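# Hang the patch cord over both cable-manager fingers

## Task

Drape the patch cord across both fingers of the cable manager so it sits behind their tips and no part of it sags more than a little below the plugs. It must stay there by itself after the grippers let go, and it must be at rest when checked. Pushing the cord into the solid body of a manager finger, a plug boot or the switch face at any moment is a failure. Release the cord and pull the grippers away at the end.

## Robot and tools

Robot: two arms, left_arm and right_arm, each a six-joint arm with a two-finger parallel gripper. Bases in the scene frame: left_arm at (+0.044, +0.311, 0) m, quat_wxyz (+0.999, 0, 0, -0.039); right_arm at (-0.005, -0.286, 0) m, quat_wxyz (+0.998, 0, 0, -0.059). The names are labels, not image sides.

Frame: a single scene frame for everything. Origin on the table top midway between the arms, +z up, +x out over the table, left_arm on the +y side. Positions in metres, orientations as quaternions written w first (qw, qx, qy, qz). The gripper's fingers point along its own +z and close along its own y. end_effector_position is the pinch point between the pads, about 1 cm short of the fingertips. Reported hand positions can be somewhat off, more at long reach, and motions often stop a centimetre or more from the commanded pose, usually low.

Row layout (used by execute_actions and move): one flat list of 16 numbers covering both arms, even if only one moves: left x, y, z, qw, qx, qy, qz, opening, then right x, y, z, qw, qx, qy, qz, opening. x, y, z and the quaternion are an absolute target pose for that gripper's pinch point in the scene frame, not an offset. Opening runs from -1 (closed) to +1 (fully open, 0.094 m). To hold an orientation, repeat the same quaternion every row rather than copying the slightly drifted reported one. To keep an arm still, resend its last reported full pose and the wanted opening every call.

execute_actions(actions): a list of actions; each action is a table of up to 15 rows, one row per control step of 1/30 s; if fewer rows, the last one is held for the remaining steps. An empty list just returns state and images. Each step the target is clipped to within 70 mm and 16 degrees of the gripper's measured pose, and position wins over orientation if both cannot be met, so a distant target needs several actions. A target more than 0.6 m from the gripper's position along any of its own axes gets the action refused for both arms; if the first action fails that check or any action is malformed, nothing in the call runs.

move(target, speed, blocking): target is one 16-number row as above, an absolute pose per arm. The grippers follow straight paths that finish together, lasting 0.5 to 10 s (cut off at 10 s). speed is the path's top speed in m/s, 0.002 to 0.5, default 0.25; rotation is capped at twice that in rad/s. Openings are sent at the start. Paths do not avoid obstacles or the other arm, and grippers may lag, stray or overshoot the speed, especially with a near-straight arm. Faster contact and targets set deeper past a contact press harder. blocking=false returns after 0.5 s while the arm keeps going; then use wait(0) to check, or stop, before sending anything else. The result adds a move: line: done, off_target, moving, held or fault, plus limits such as paced (target was clipped) or held (a check blocked some steps, after which the arm may jump faster); distances to each pose are given. An ending naming one arm means the other finished fine.

wait(seconds): 0 to 10; lets the scene run with the last commands held; returns early if a running move ends. stop(): brakes a running move (needs stopping room; fingers keep moving). zoom_image(camera, region): enlarges [x0, y0, x1, y1] pixels of the latest image from cam_head_left, cam_head_right, cam_high, cam_low (672x504) or cam_left_wrist, cam_right_wrist (504x504); region at most 504 by 504, origin top-left. read_manual gives only licence texts. finished_scene(scene) ends the scene irreversibly and reports success; ending a reply without a tool call ends everything.

Results: a state line left_arm: ... | right_arm: ... with each gripper pose; Hand target lines showing what the controller is driving toward; grip_measured on the same -1..1 scale (each gripper may read off by up to about 1 mm); Joint positions whose last value is the opening in metres; pose unreachable lines when a clearance check altered an arm's command; FAULT, MOTOR HOT and OVER-TEMPERATURE FAULT lines. Joint ranges (rad): waist -2.618 to 3.054, shoulder 0 to 3.142, elbow 0 to 3.142, wrist pitch -1.571 to 1.571, wrist yaw -1.571 to 1.571, wrist roll -2.094 to 2.094.

Gripping: to hold, command an opening under grip_measured, around 0.03 less for a firm grip, closer for a lighter one. Pad force tops out near 50 to 62 N, lower on thin (<2 mm) parts, with a brief spike at first contact.

Cautions: do not drop, slam or shove the cord, and never drive it into a manager finger, a plug boot or the switch face. Keep the arms from colliding. Holding loads heats motors: warning from 75 °C, a 10 s stop at 90 °C, and at 100 °C the arm goes limp and falls. The robot keeps holding its last command while you compose replies. Loose objects may get an occasional push. Before finishing, open the grippers, back away, and confirm the cord has settled and stays put.

Each tool is called after ">>>" as name(argument=value, ...) on one line, values as JSON.

## Session

>>> execute_actions(actions=[])

Scene clock: 0.00 s.
left_arm: end_effector_position=(+0.3434, +0.5545, +0.2524) grip_measured=+1.000 end_effector_quat_wxyz=(-0.224, +0.860, -0.459, +0.006) | right_arm: end_effector_position=(+0.3187, -0.0203, +0.2927) grip_measured=+1.000 end_effector_quat_wxyz=(-0.247, +0.549, +0.736, +0.310)
Joint positions: left_arm=[ 0.667  1.7    1.855 -1.316 -0.196 -1.531  0.094] | right_arm=[ 0.51   1.897  2.117 -1.434 -0.75   1.815  0.094]
Joint velocities: left_arm=[-0.007 -0.012 -0.017 -0.007  0.007 -0.051  0.   ] | right_arm=[ 0.007 -0.002  0.002  0.007  0.037  0.051  0.   ]
Motor temperatures (°C, as the motors report them): left_arm=[22 20 21 21 21 23] | right_arm=[19 21 22 21 19 21]
Hand target (left_arm): +0.341, +0.555, +0.257; -0.229, +0.859, -0.458, +0.004
Hand target (right_arm): +0.316, -0.020, +0.300; -0.247, +0.545, +0.736, +0.317

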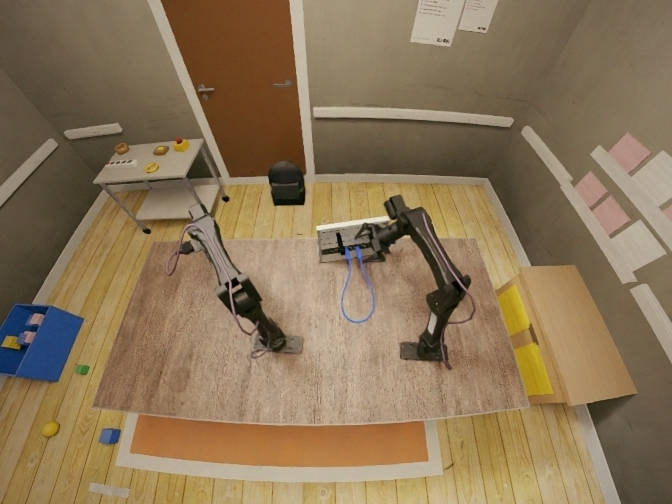

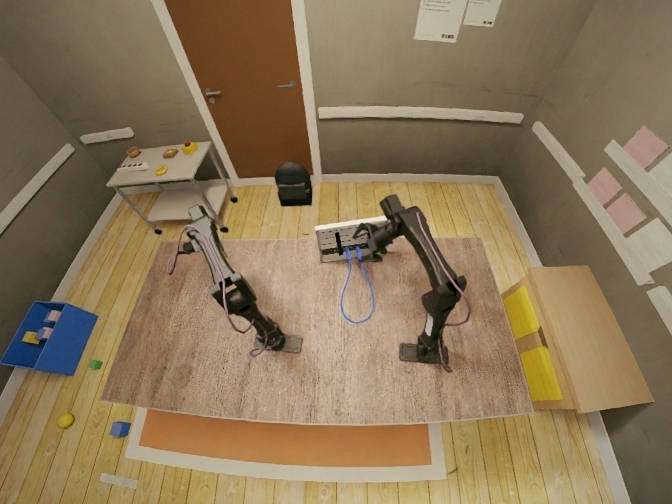

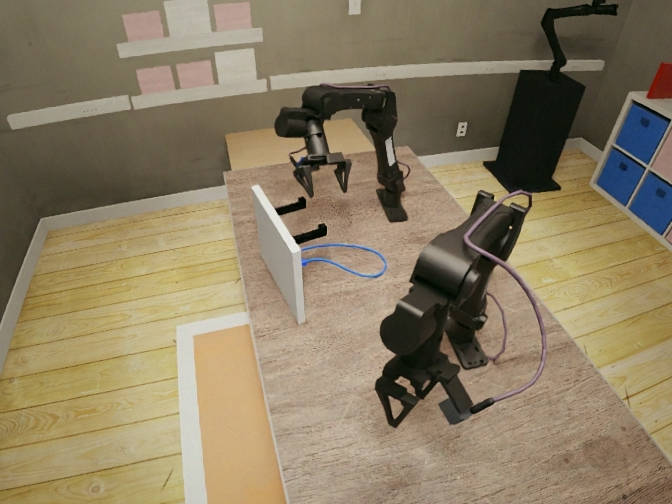

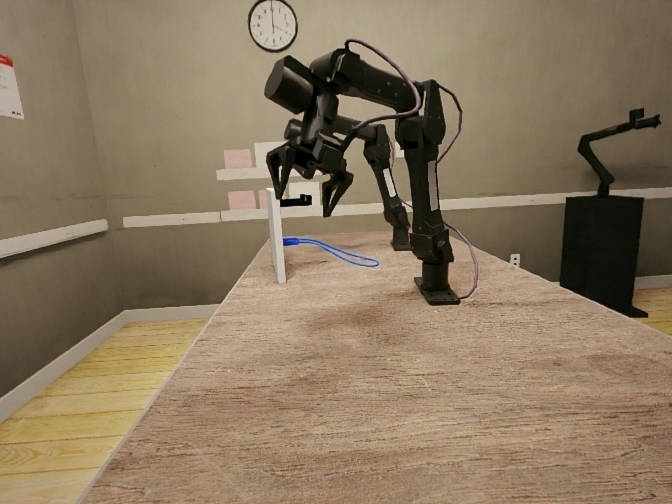

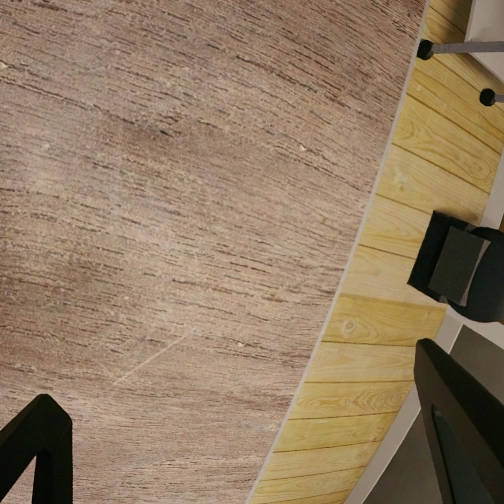

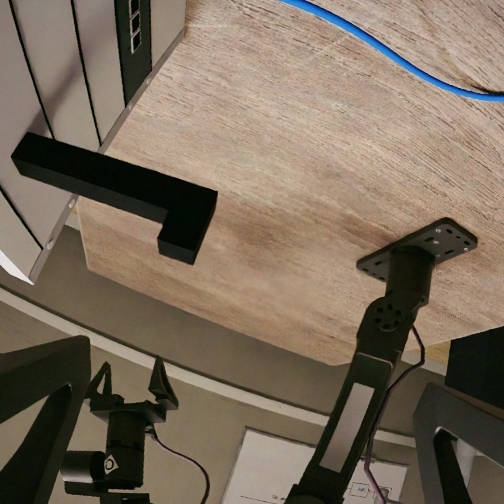

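>>> move(target=[0.341,0.555,0.257,-0.229,0.859,-0.458,0.004,1, 0.2,-0.35,0.3,0,0.707,0.707,0,1])

>>> zoom_image(camera="cam_head_left", region=[290,200,450,340])

>>> zoom_image(camera="cam_high", region=[220,160,420,340])

>>> zoom_image(camera="cam_low", region=[240,170,400,300])

Scene clock: 9.93 s.
left_arm: end_effector_position=(+0.3436, +0.5543, +0.2524) grip_measured=+1.000 end_effector_quat_wxyz=(-0.223, +0.860, -0.459, +0.007) | right_arm: end_effector_position=(+0.2012, -0.3527, +0.3015) grip_measured=+1.000 end_effector_quat_wxyz=(+0.200, +0.701, +0.675, +0.115)
Joint positions: left_arm=[ 0.667  1.7    1.855 -1.316 -0.194 -1.531  0.094] | right_arm=[-0.217  1.154  1.619 -1.571 -0.024  1.278  0.094]
Joint velocities: left_arm=[ 0.002 -0.007 -0.002 -0.022 -0.051 -0.095  0.   ] | right_arm=[ 0.007  0.002 -0.007 -0.051  0.037 -0.066  0.   ]
Motor temperatures (°C, as the motors report them): left_arm=[22 22 22 21 21 23] | right_arm=[19 23 23 22 19 21]
Hand target (left_arm): +0.341, +0.555, +0.257; -0.229, +0.859, -0.458, +0.004
Hand target (right_arm): +0.195, -0.351, +0.303; +0.207, +0.694, +0.681, +0.111
Off the commanded pose (left_arm): 0.005 m, 1 deg.
Off the commanded pose (right_arm): 0.003 m, 27 deg; orientation clipped at the last step of the last action.
joint sent to its limit (right arm) — the command would take joint 4 (wrist pitch) past its lower limit, so that joint was sent only as far as its limit.
move: off_target (right_arm); limits=paced

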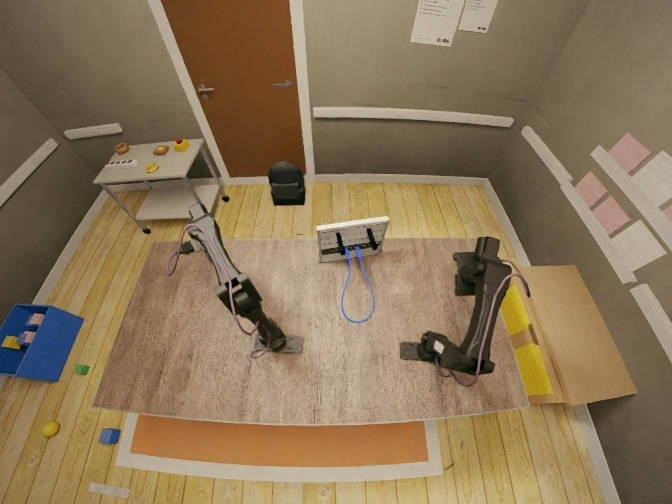

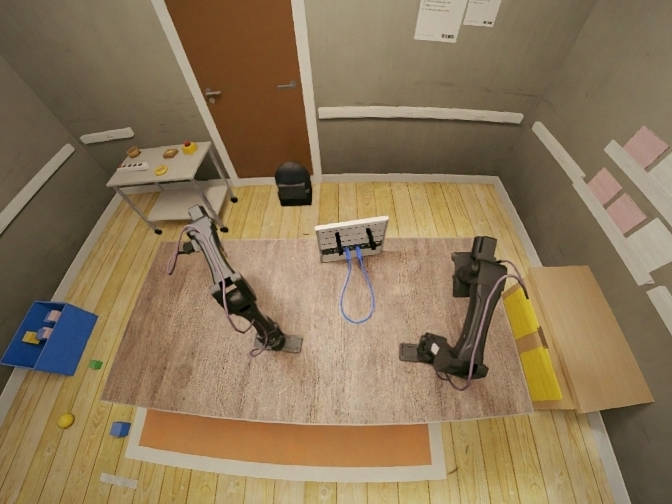

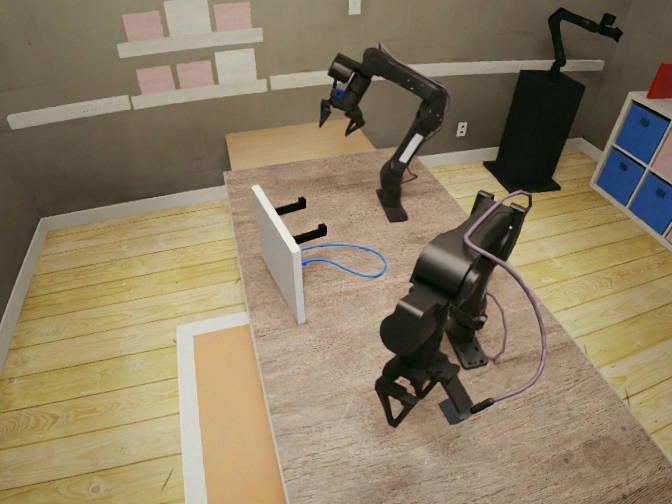

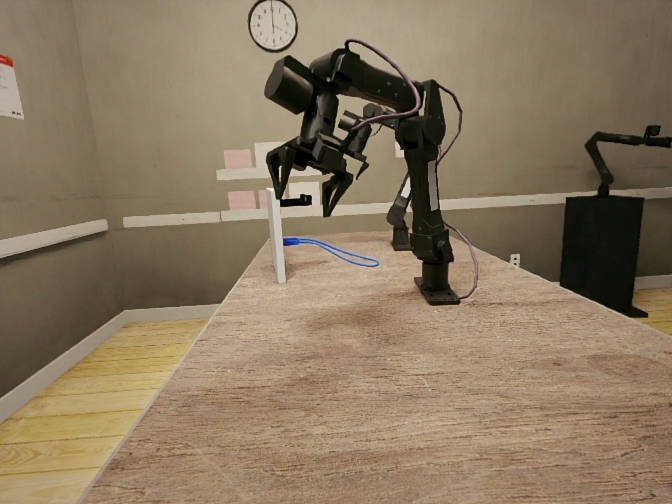

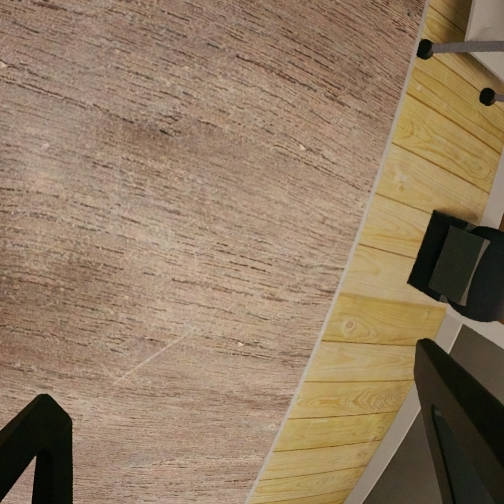

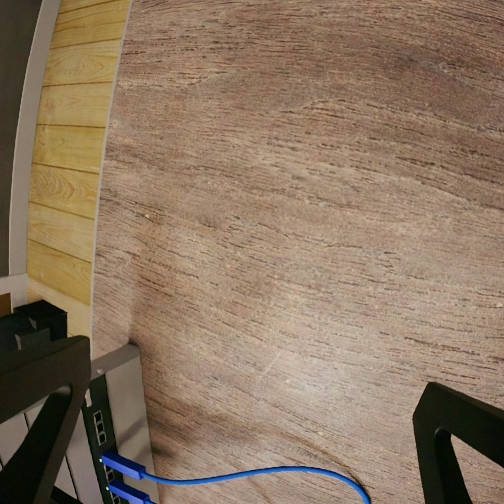

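Region (290, 200, 450, 340) of cam_head_left's 672x504 image, scaled by 3.150, with more detail than that image has; it fills the top 441 rows of this view, and the rest is white.

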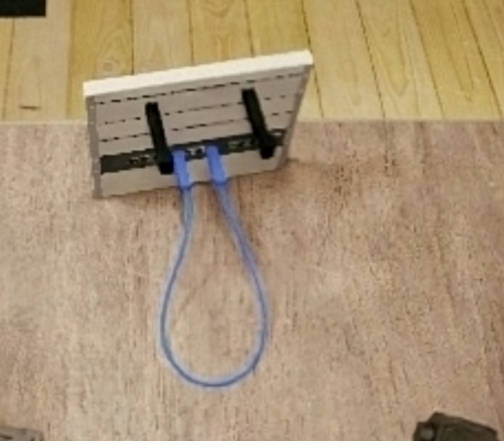

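Region (220, 160, 420, 340) of cam_high's 672x504 image, scaled by 2.520, with more detail than that image has; it fills the top 454 rows of this view, and the rest is white.

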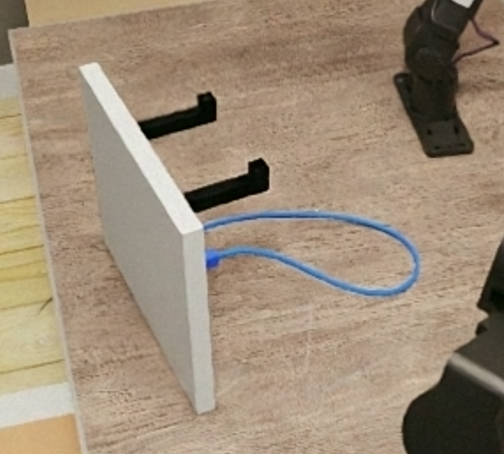

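Region (240, 170, 400, 300) of cam_low's 672x504 image, scaled by 3.150, with more detail than that image has; it fills the top 410 rows of this view, and the rest is white.

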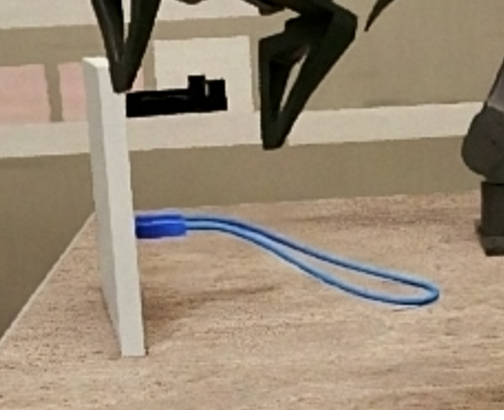

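>>> move(target=[0.2,0.06,0.09,0,0,0.976,-0.216,-0.3, 0.2,-0.085,0.09,0,0,0.976,0.216,-0.3])

Scene clock: 54.33 s.
left_arm: end_effector_position=(+0.1937, +0.0748, +0.0828) grip_measured=-0.298 end_effector_quat_wxyz=(+0.002, -0.011, +0.981, -0.194) | right_arm: end_effector_position=(+0.2036, -0.0884, +0.0888) grip_measured=-0.298 end_effector_quat_wxyz=(+0.008, +0.008, +0.978, +0.209)
Joint positions: left_arm=[-0.775  1.337  0.853 -0.781  0.248 -0.913  0.033] | right_arm=[ 0.662  1.413  0.934 -0.848 -0.348  0.602  0.033]
Joint velocities: left_arm=[-0.017  0.017 -0.002 -0.066  0.051  0.037 -0.   ] | right_arm=[ 0.017  0.002  0.007 -0.037 -0.022 -0.051 -0.001]
Motor temperatures (°C, as the motors report them): left_arm=[22 24 23 22 21 23] | right_arm=[19 22 23 23 19 21]
Hand target (left_arm): +0.197, +0.065, +0.090; +0.009, +0.003, +0.978, -0.209
Hand target (right_arm): +0.204, -0.083, +0.089; +0.008, -0.003, +0.977, +0.215
Off the commanded pose (left_arm): 0.018 m, 3 deg.
Off the commanded pose (right_arm): 0.005 m, 1 deg.
move: off_target (left_arm)

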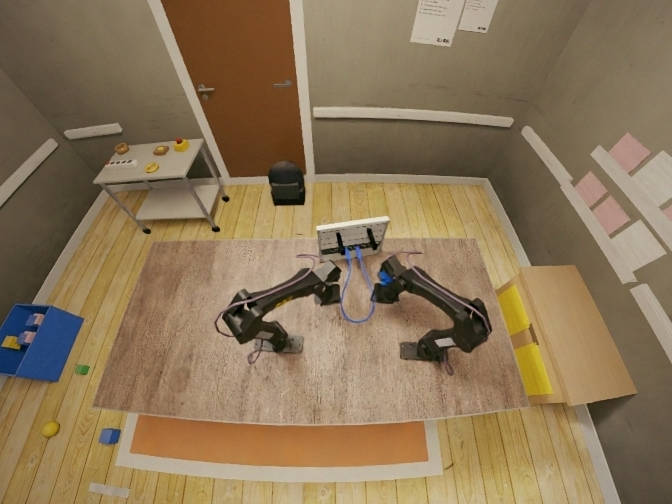

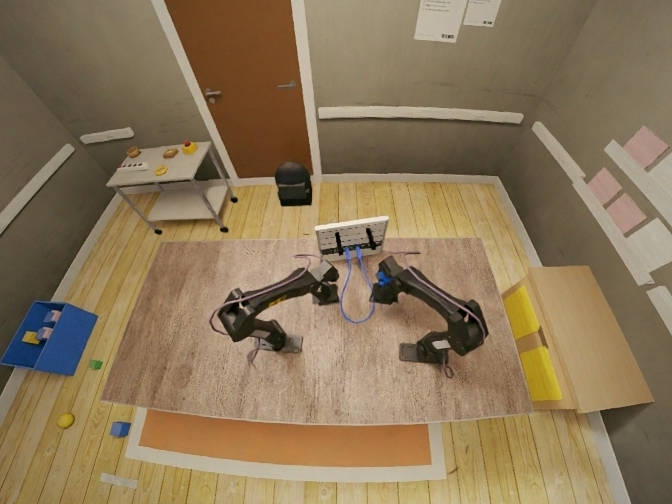

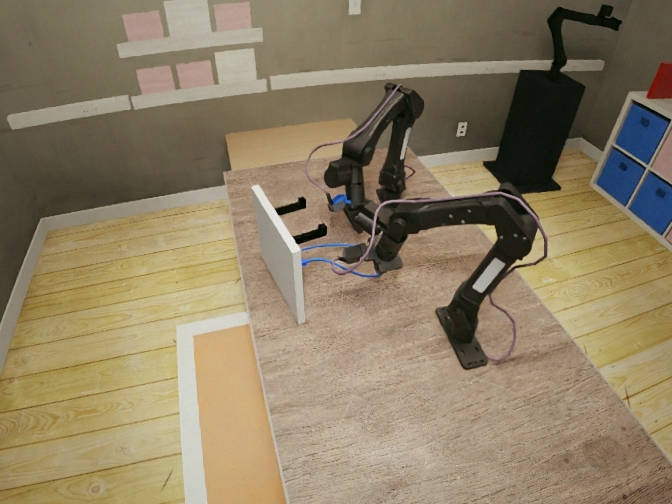

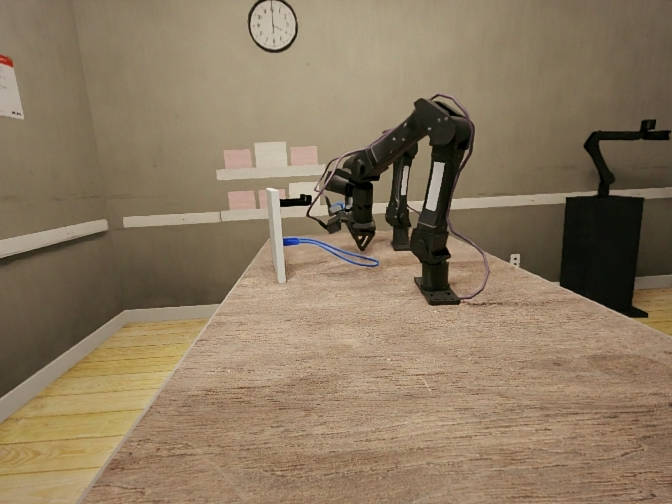

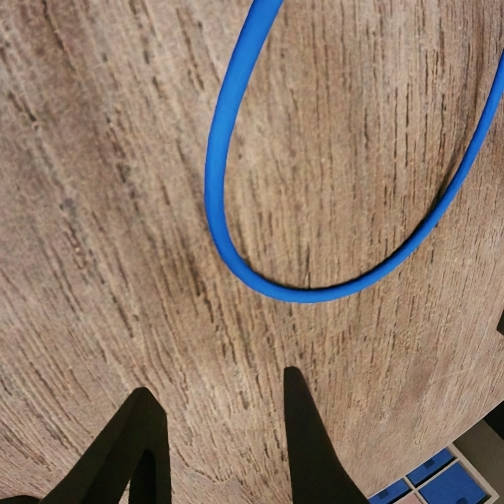

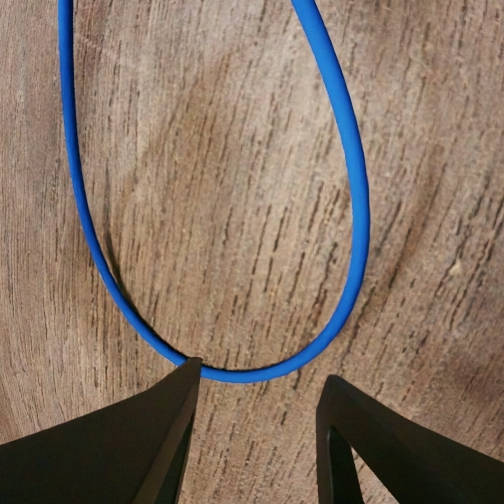

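>>> zoom_image(camera="cam_low", region=[250,170,410,300])

>>> zoom_image(camera="cam_head_left", region=[290,200,430,340])

Region (250, 170, 410, 300) of cam_low's 672x504 image, scaled by 3.150, with more detail than that image has; it fills the top 410 rows of this view, and the rest is white.

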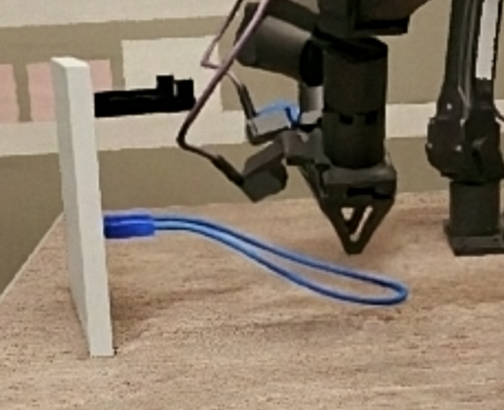

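Region (290, 200, 430, 340) of cam_head_left's 672x504 image, scaled by 3.600, with more detail than that image has.

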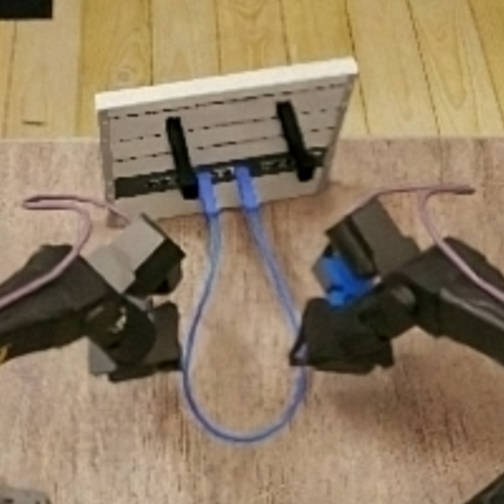

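>>> move(target=[0.205,0.05,0.06,0,0,0.976,-0.216,-0.3, 0.2,-0.1,0.06,0,0,0.976,0.216,-0.3], speed=0.1)

Scene clock: 72.23 s.
left_arm: end_effector_position=(+0.2102, +0.0501, +0.0663) grip_measured=-0.298 end_effector_quat_wxyz=(+0.007, -0.006, +0.976, -0.217) | right_arm: end_effector_position=(+0.1989, -0.1002, +0.0637) grip_measured=-0.298 end_effector_quat_wxyz=(+0.004, +0.001, +0.977, +0.213)
Joint positions: left_arm=[-0.775  1.444  0.853 -0.631  0.269 -0.912  0.033] | right_arm=[ 0.619  1.413  0.829 -0.763 -0.37   0.544  0.033]
Joint velocities: left_arm=[-0.007 -0.002  0.002 -0.022 -0.022 -0.037  0.   ] | right_arm=[-0.007  0.007 -0.002  0.051 -0.007  0.051 -0.001]
Motor temperatures (°C, as the motors report them): left_arm=[22 23 24 22 21 23] | right_arm=[19 22 24 23 20 21]
Hand target (left_arm): +0.205, +0.050, +0.060; +0.000, -0.000, +0.976, -0.216
Hand target (right_arm): +0.200, -0.100, +0.060; -0.000, -0.000, +0.976, +0.216
Off the commanded pose (left_arm): 0.008 m, 1 deg.
Off the commanded pose (right_arm): 0.004 m, 1 deg.
move: done

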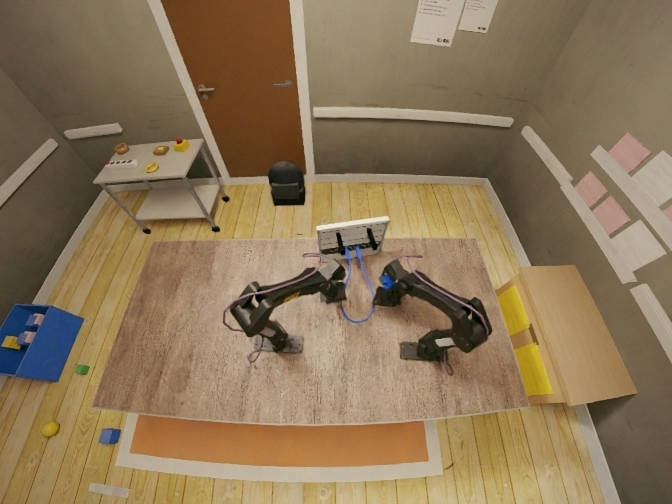

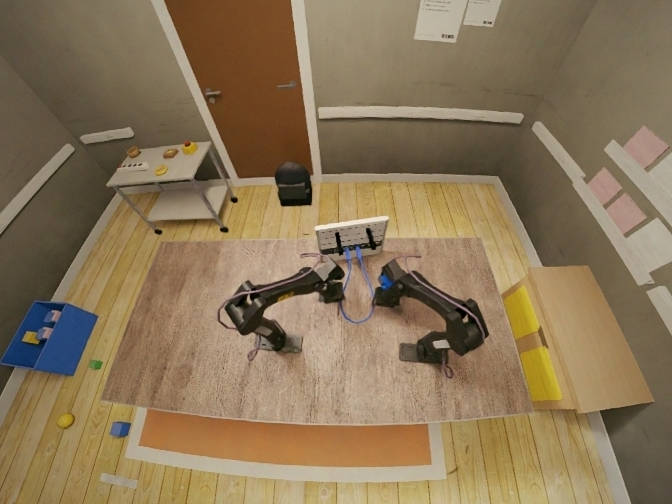

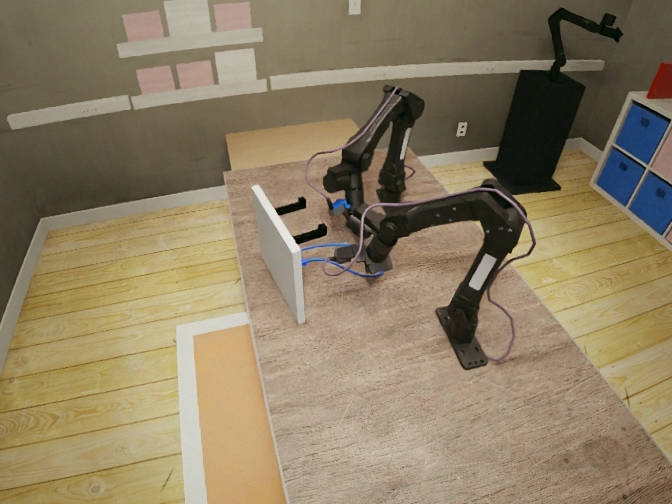

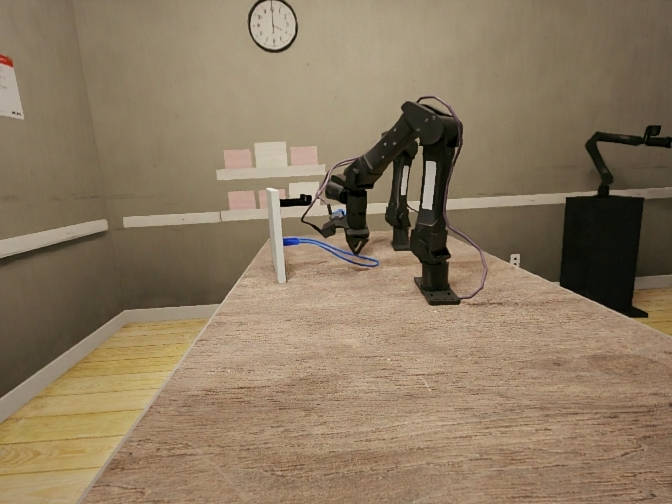

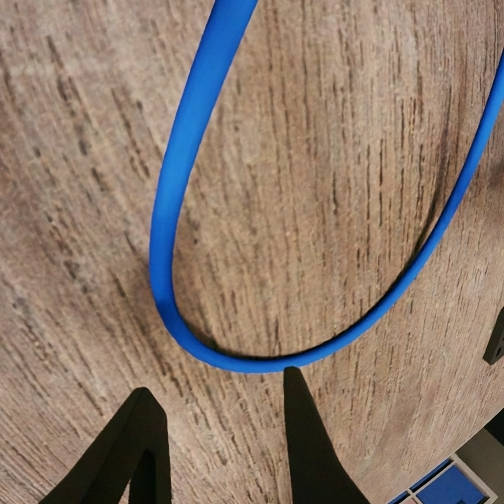

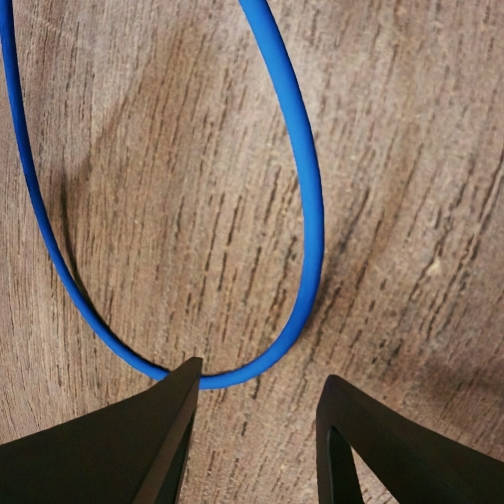

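>>> move(target=[0.205,0.05,0.025,0,0,0.976,-0.216,-0.15, 0.2,-0.098,0.027,0,0,0.976,0.216,-0.15], speed=0.06)

>>> zoom_image(camera="cam_low", region=[250,170,410,300])

Scene clock: 84.77 s.
left_arm: end_effector_position=(+0.2092, +0.0511, +0.0294) grip_measured=-0.152 end_effector_quat_wxyz=(+0.005, -0.006, +0.977, -0.215) | right_arm: end_effector_position=(+0.2013, -0.0988, +0.0308) grip_measured=-0.152 end_effector_quat_wxyz=(+0.005, +0.000, +0.977, +0.214)
Joint positions: left_arm=[-0.775  1.512  0.754 -0.47   0.27  -0.912  0.04 ] | right_arm=[ 0.619  1.48   0.742 -0.605 -0.371  0.544  0.04 ]
Joint velocities: left_arm=[ 0.007 -0.027 -0.007 -0.037 -0.037 -0.007  0.001] | right_arm=[ 0.012 -0.012 -0.002  0.007  0.022 -0.051  0.001]
Motor temperatures (°C, as the motors report them): left_arm=[22 23 24 23 21 23] | right_arm=[19 22 24 23 20 21]
Hand target (left_arm): +0.205, +0.050, +0.025; +0.000, +0.000, +0.976, -0.216
Hand target (right_arm): +0.200, -0.098, +0.027; +0.000, +0.000, +0.976, +0.216
Off the commanded pose (left_arm): 0.006 m, 1 deg.
Off the commanded pose (right_arm): 0.004 m, 1 deg.
move: done

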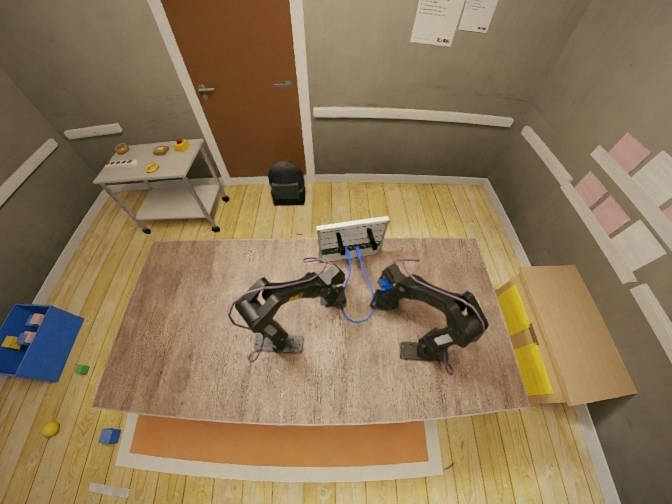

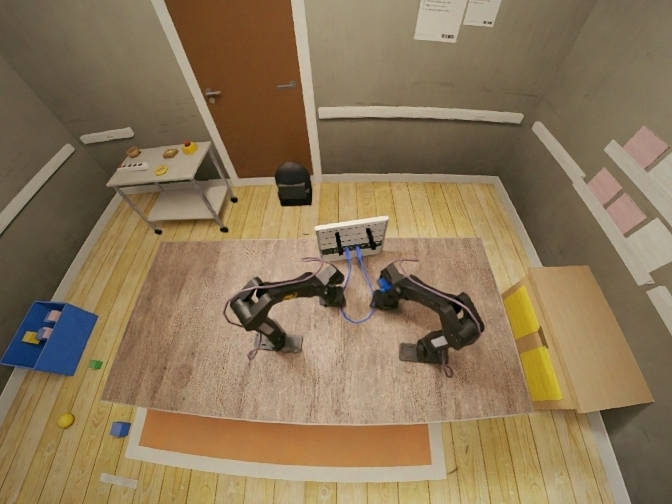

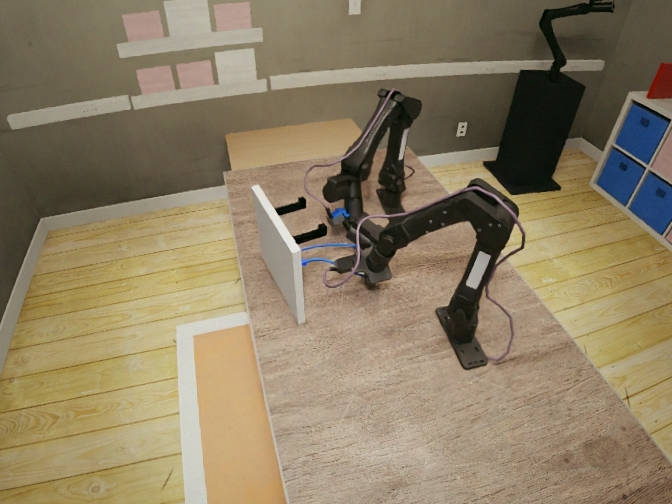

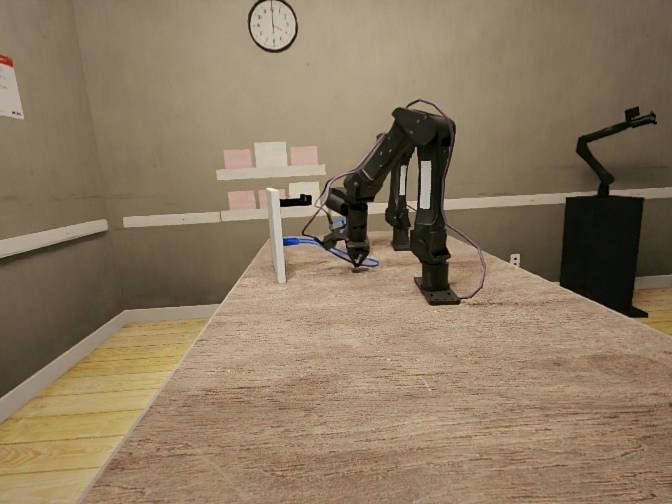

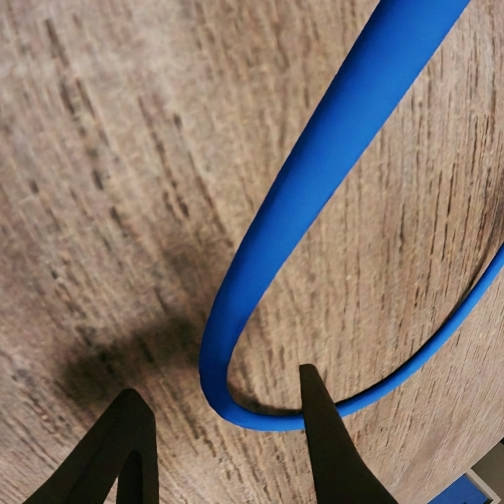

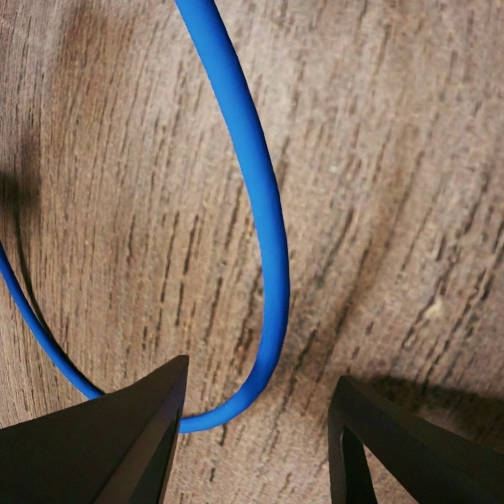

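Region (250, 170, 410, 300) of cam_low's 672x504 image, scaled by 3.150, with more detail than that image has; it fills the top 410 rows of this view, and the rest is white.

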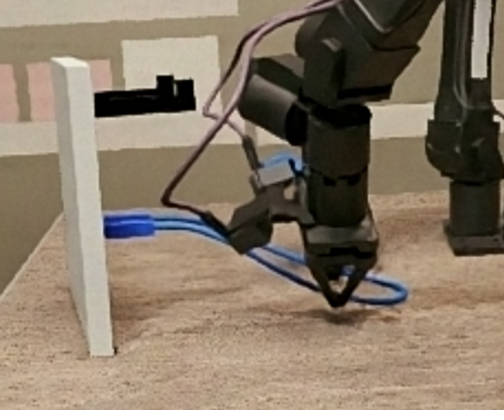

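>>> move(target=[0.21,0.047,0.016,0,0,0.976,-0.216,-0.5, 0.212,-0.096,0.014,0,0,0.976,0.216,-0.5], speed=0.04)

Scene clock: 91.83 s.
left_arm: end_effector_position=(+0.2126, +0.0467, +0.0205) grip_measured=-0.498 end_effector_quat_wxyz=(+0.004, -0.006, +0.977, -0.215) | right_arm: end_effector_position=(+0.2082, -0.0976, +0.0155) grip_measured=-0.498 end_effector_quat_wxyz=(-0.000, +0.002, +0.977, +0.212)
Joint positions: left_arm=[-0.775  1.555  0.754 -0.428  0.272 -0.912  0.024] | right_arm=[ 0.609  1.552  0.742 -0.548 -0.374  0.534  0.024]
Joint velocities: left_arm=[-0.002 -0.007 -0.012 -0.081  0.007 -0.081  0.   ] | right_arm=[-0.012 -0.002 -0.002  0.051  0.081 -0.007  0.001]
Motor temperatures (°C, as the motors report them): left_arm=[22 23 23 23 21 23] | right_arm=[19 22 24 23 20 21]
Hand target (left_arm): +0.210, +0.047, +0.016; +0.000, -0.000, +0.976, -0.216
Hand target (right_arm): +0.212, -0.096, +0.014; +0.000, -0.000, +0.976, +0.216
Off the commanded pose (left_arm): 0.005 m, 1 deg.
Off the commanded pose (right_arm): 0.004 m, 1 deg.
move: done

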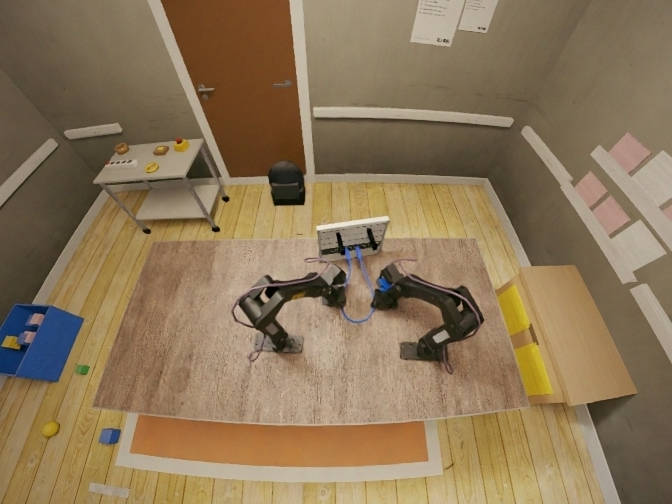

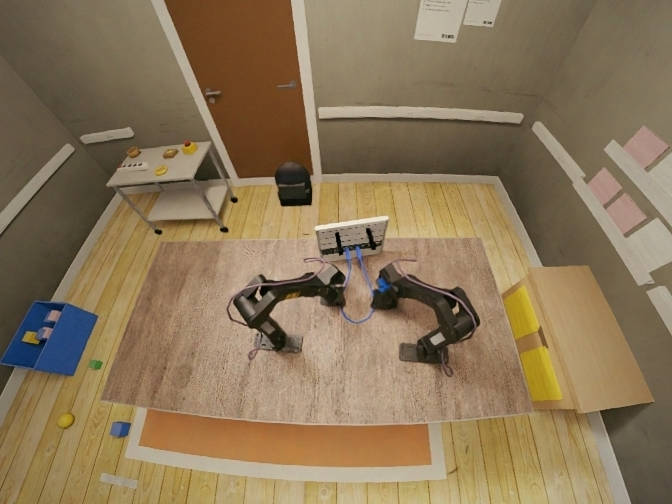

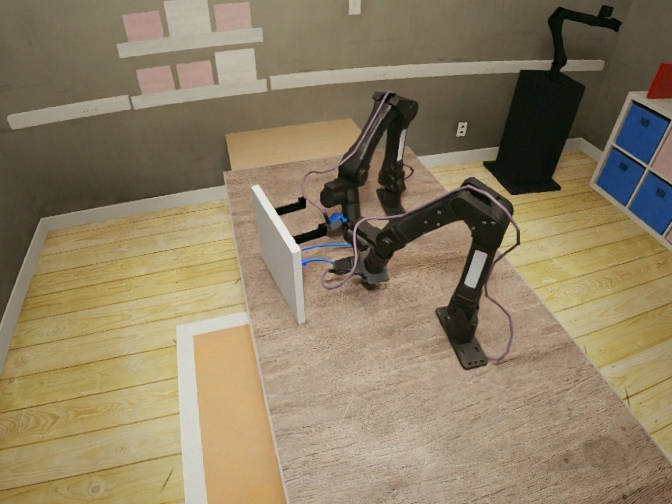

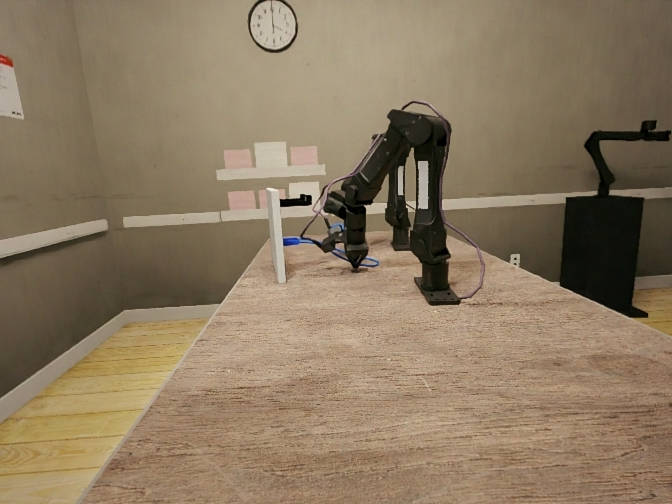

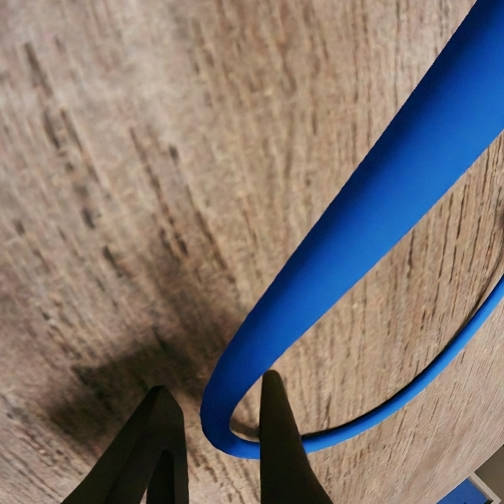

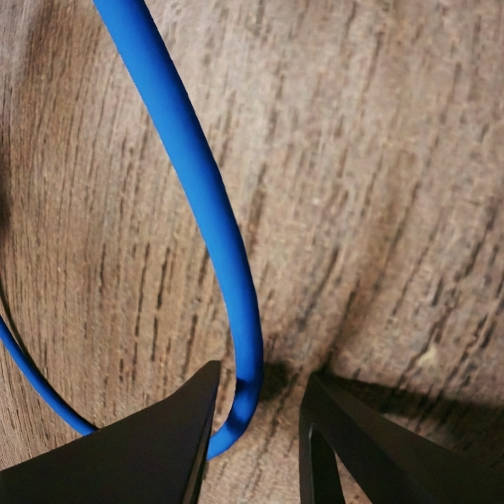

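>>> move(target=[0.21,0.047,0.016,0,0,0.976,-0.216,-0.9, 0.212,-0.092,0.012,0,0,0.976,0.216,-0.9], speed=0.04)

Scene clock: 100.93 s.
left_arm: end_effector_position=(+0.2129, +0.0462, +0.0207) grip_measured=-0.891 end_effector_quat_wxyz=(+0.004, -0.006, +0.976, -0.216) | right_arm: end_effector_position=(+0.2102, -0.0965, +0.0126) grip_measured=-0.890 end_effector_quat_wxyz=(+0.001, +0.002, +0.977, +0.212)
Joint positions: left_arm=[-0.775  1.555  0.754 -0.425  0.273 -0.912  0.005] | right_arm=[ 0.609  1.567  0.742 -0.532 -0.374  0.534  0.005]
Joint velocities: left_arm=[-0.002 -0.007 -0.002 -0.051  0.037  0.037  0.   ] | right_arm=[ 0.002 -0.002 -0.002 -0.037 -0.007  0.007 -0.   ]
Motor temperatures (°C, as the motors report them): left_arm=[22 23 23 23 21 23] | right_arm=[19 22 24 23 20 21]
Hand target (left_arm): +0.210, +0.047, +0.016; -0.000, -0.000, +0.976, -0.216
Hand target (right_arm): +0.212, -0.092, +0.012; +0.000, -0.000, +0.976, +0.216
Off the commanded pose (left_arm): 0.006 m, 1 deg.
Off the commanded pose (right_arm): 0.005 m, 0 deg.
move: done

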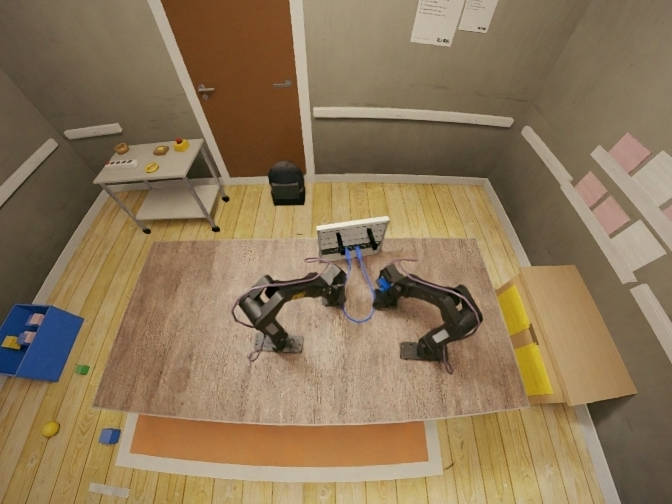

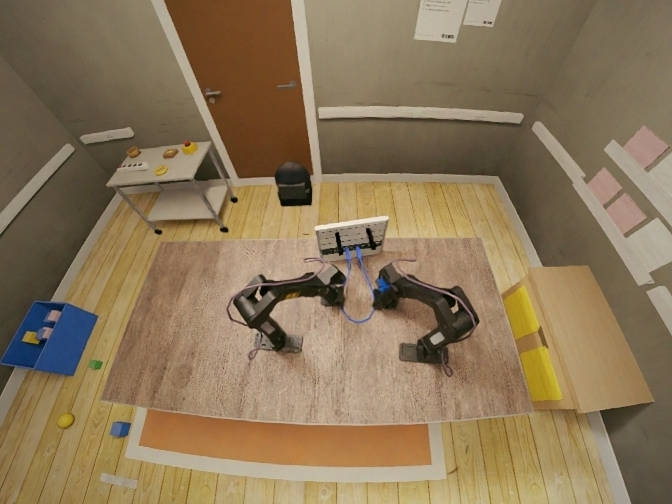

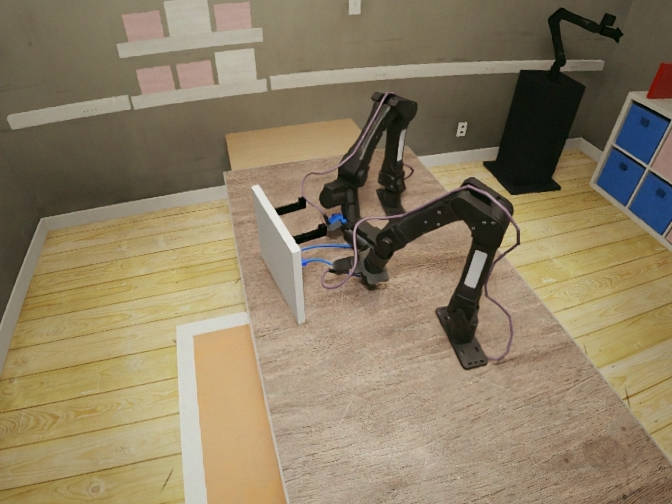

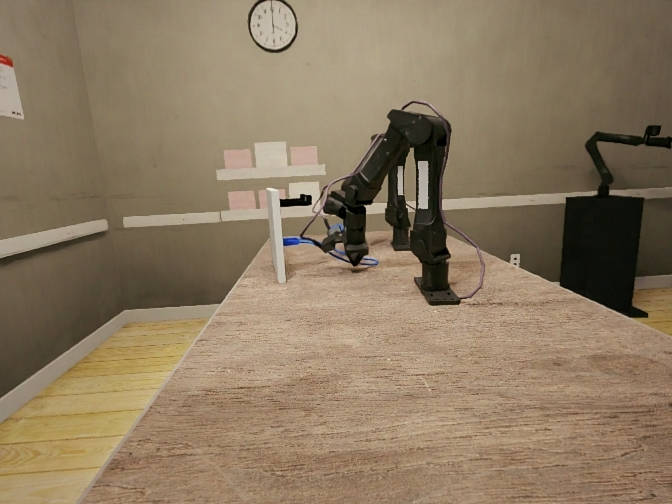

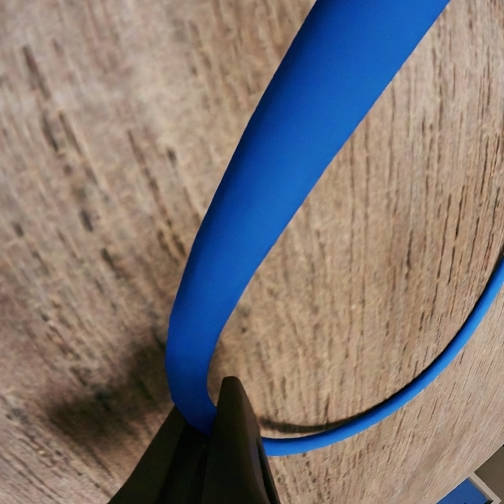

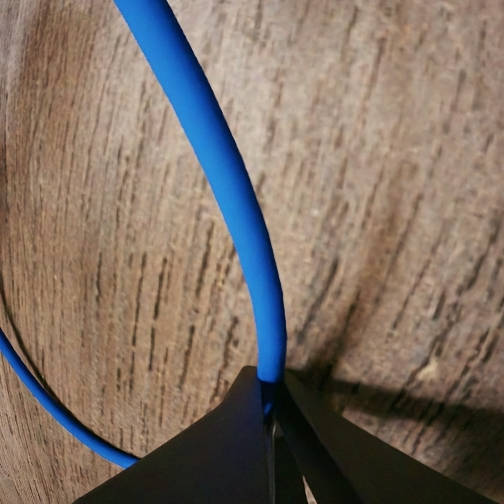

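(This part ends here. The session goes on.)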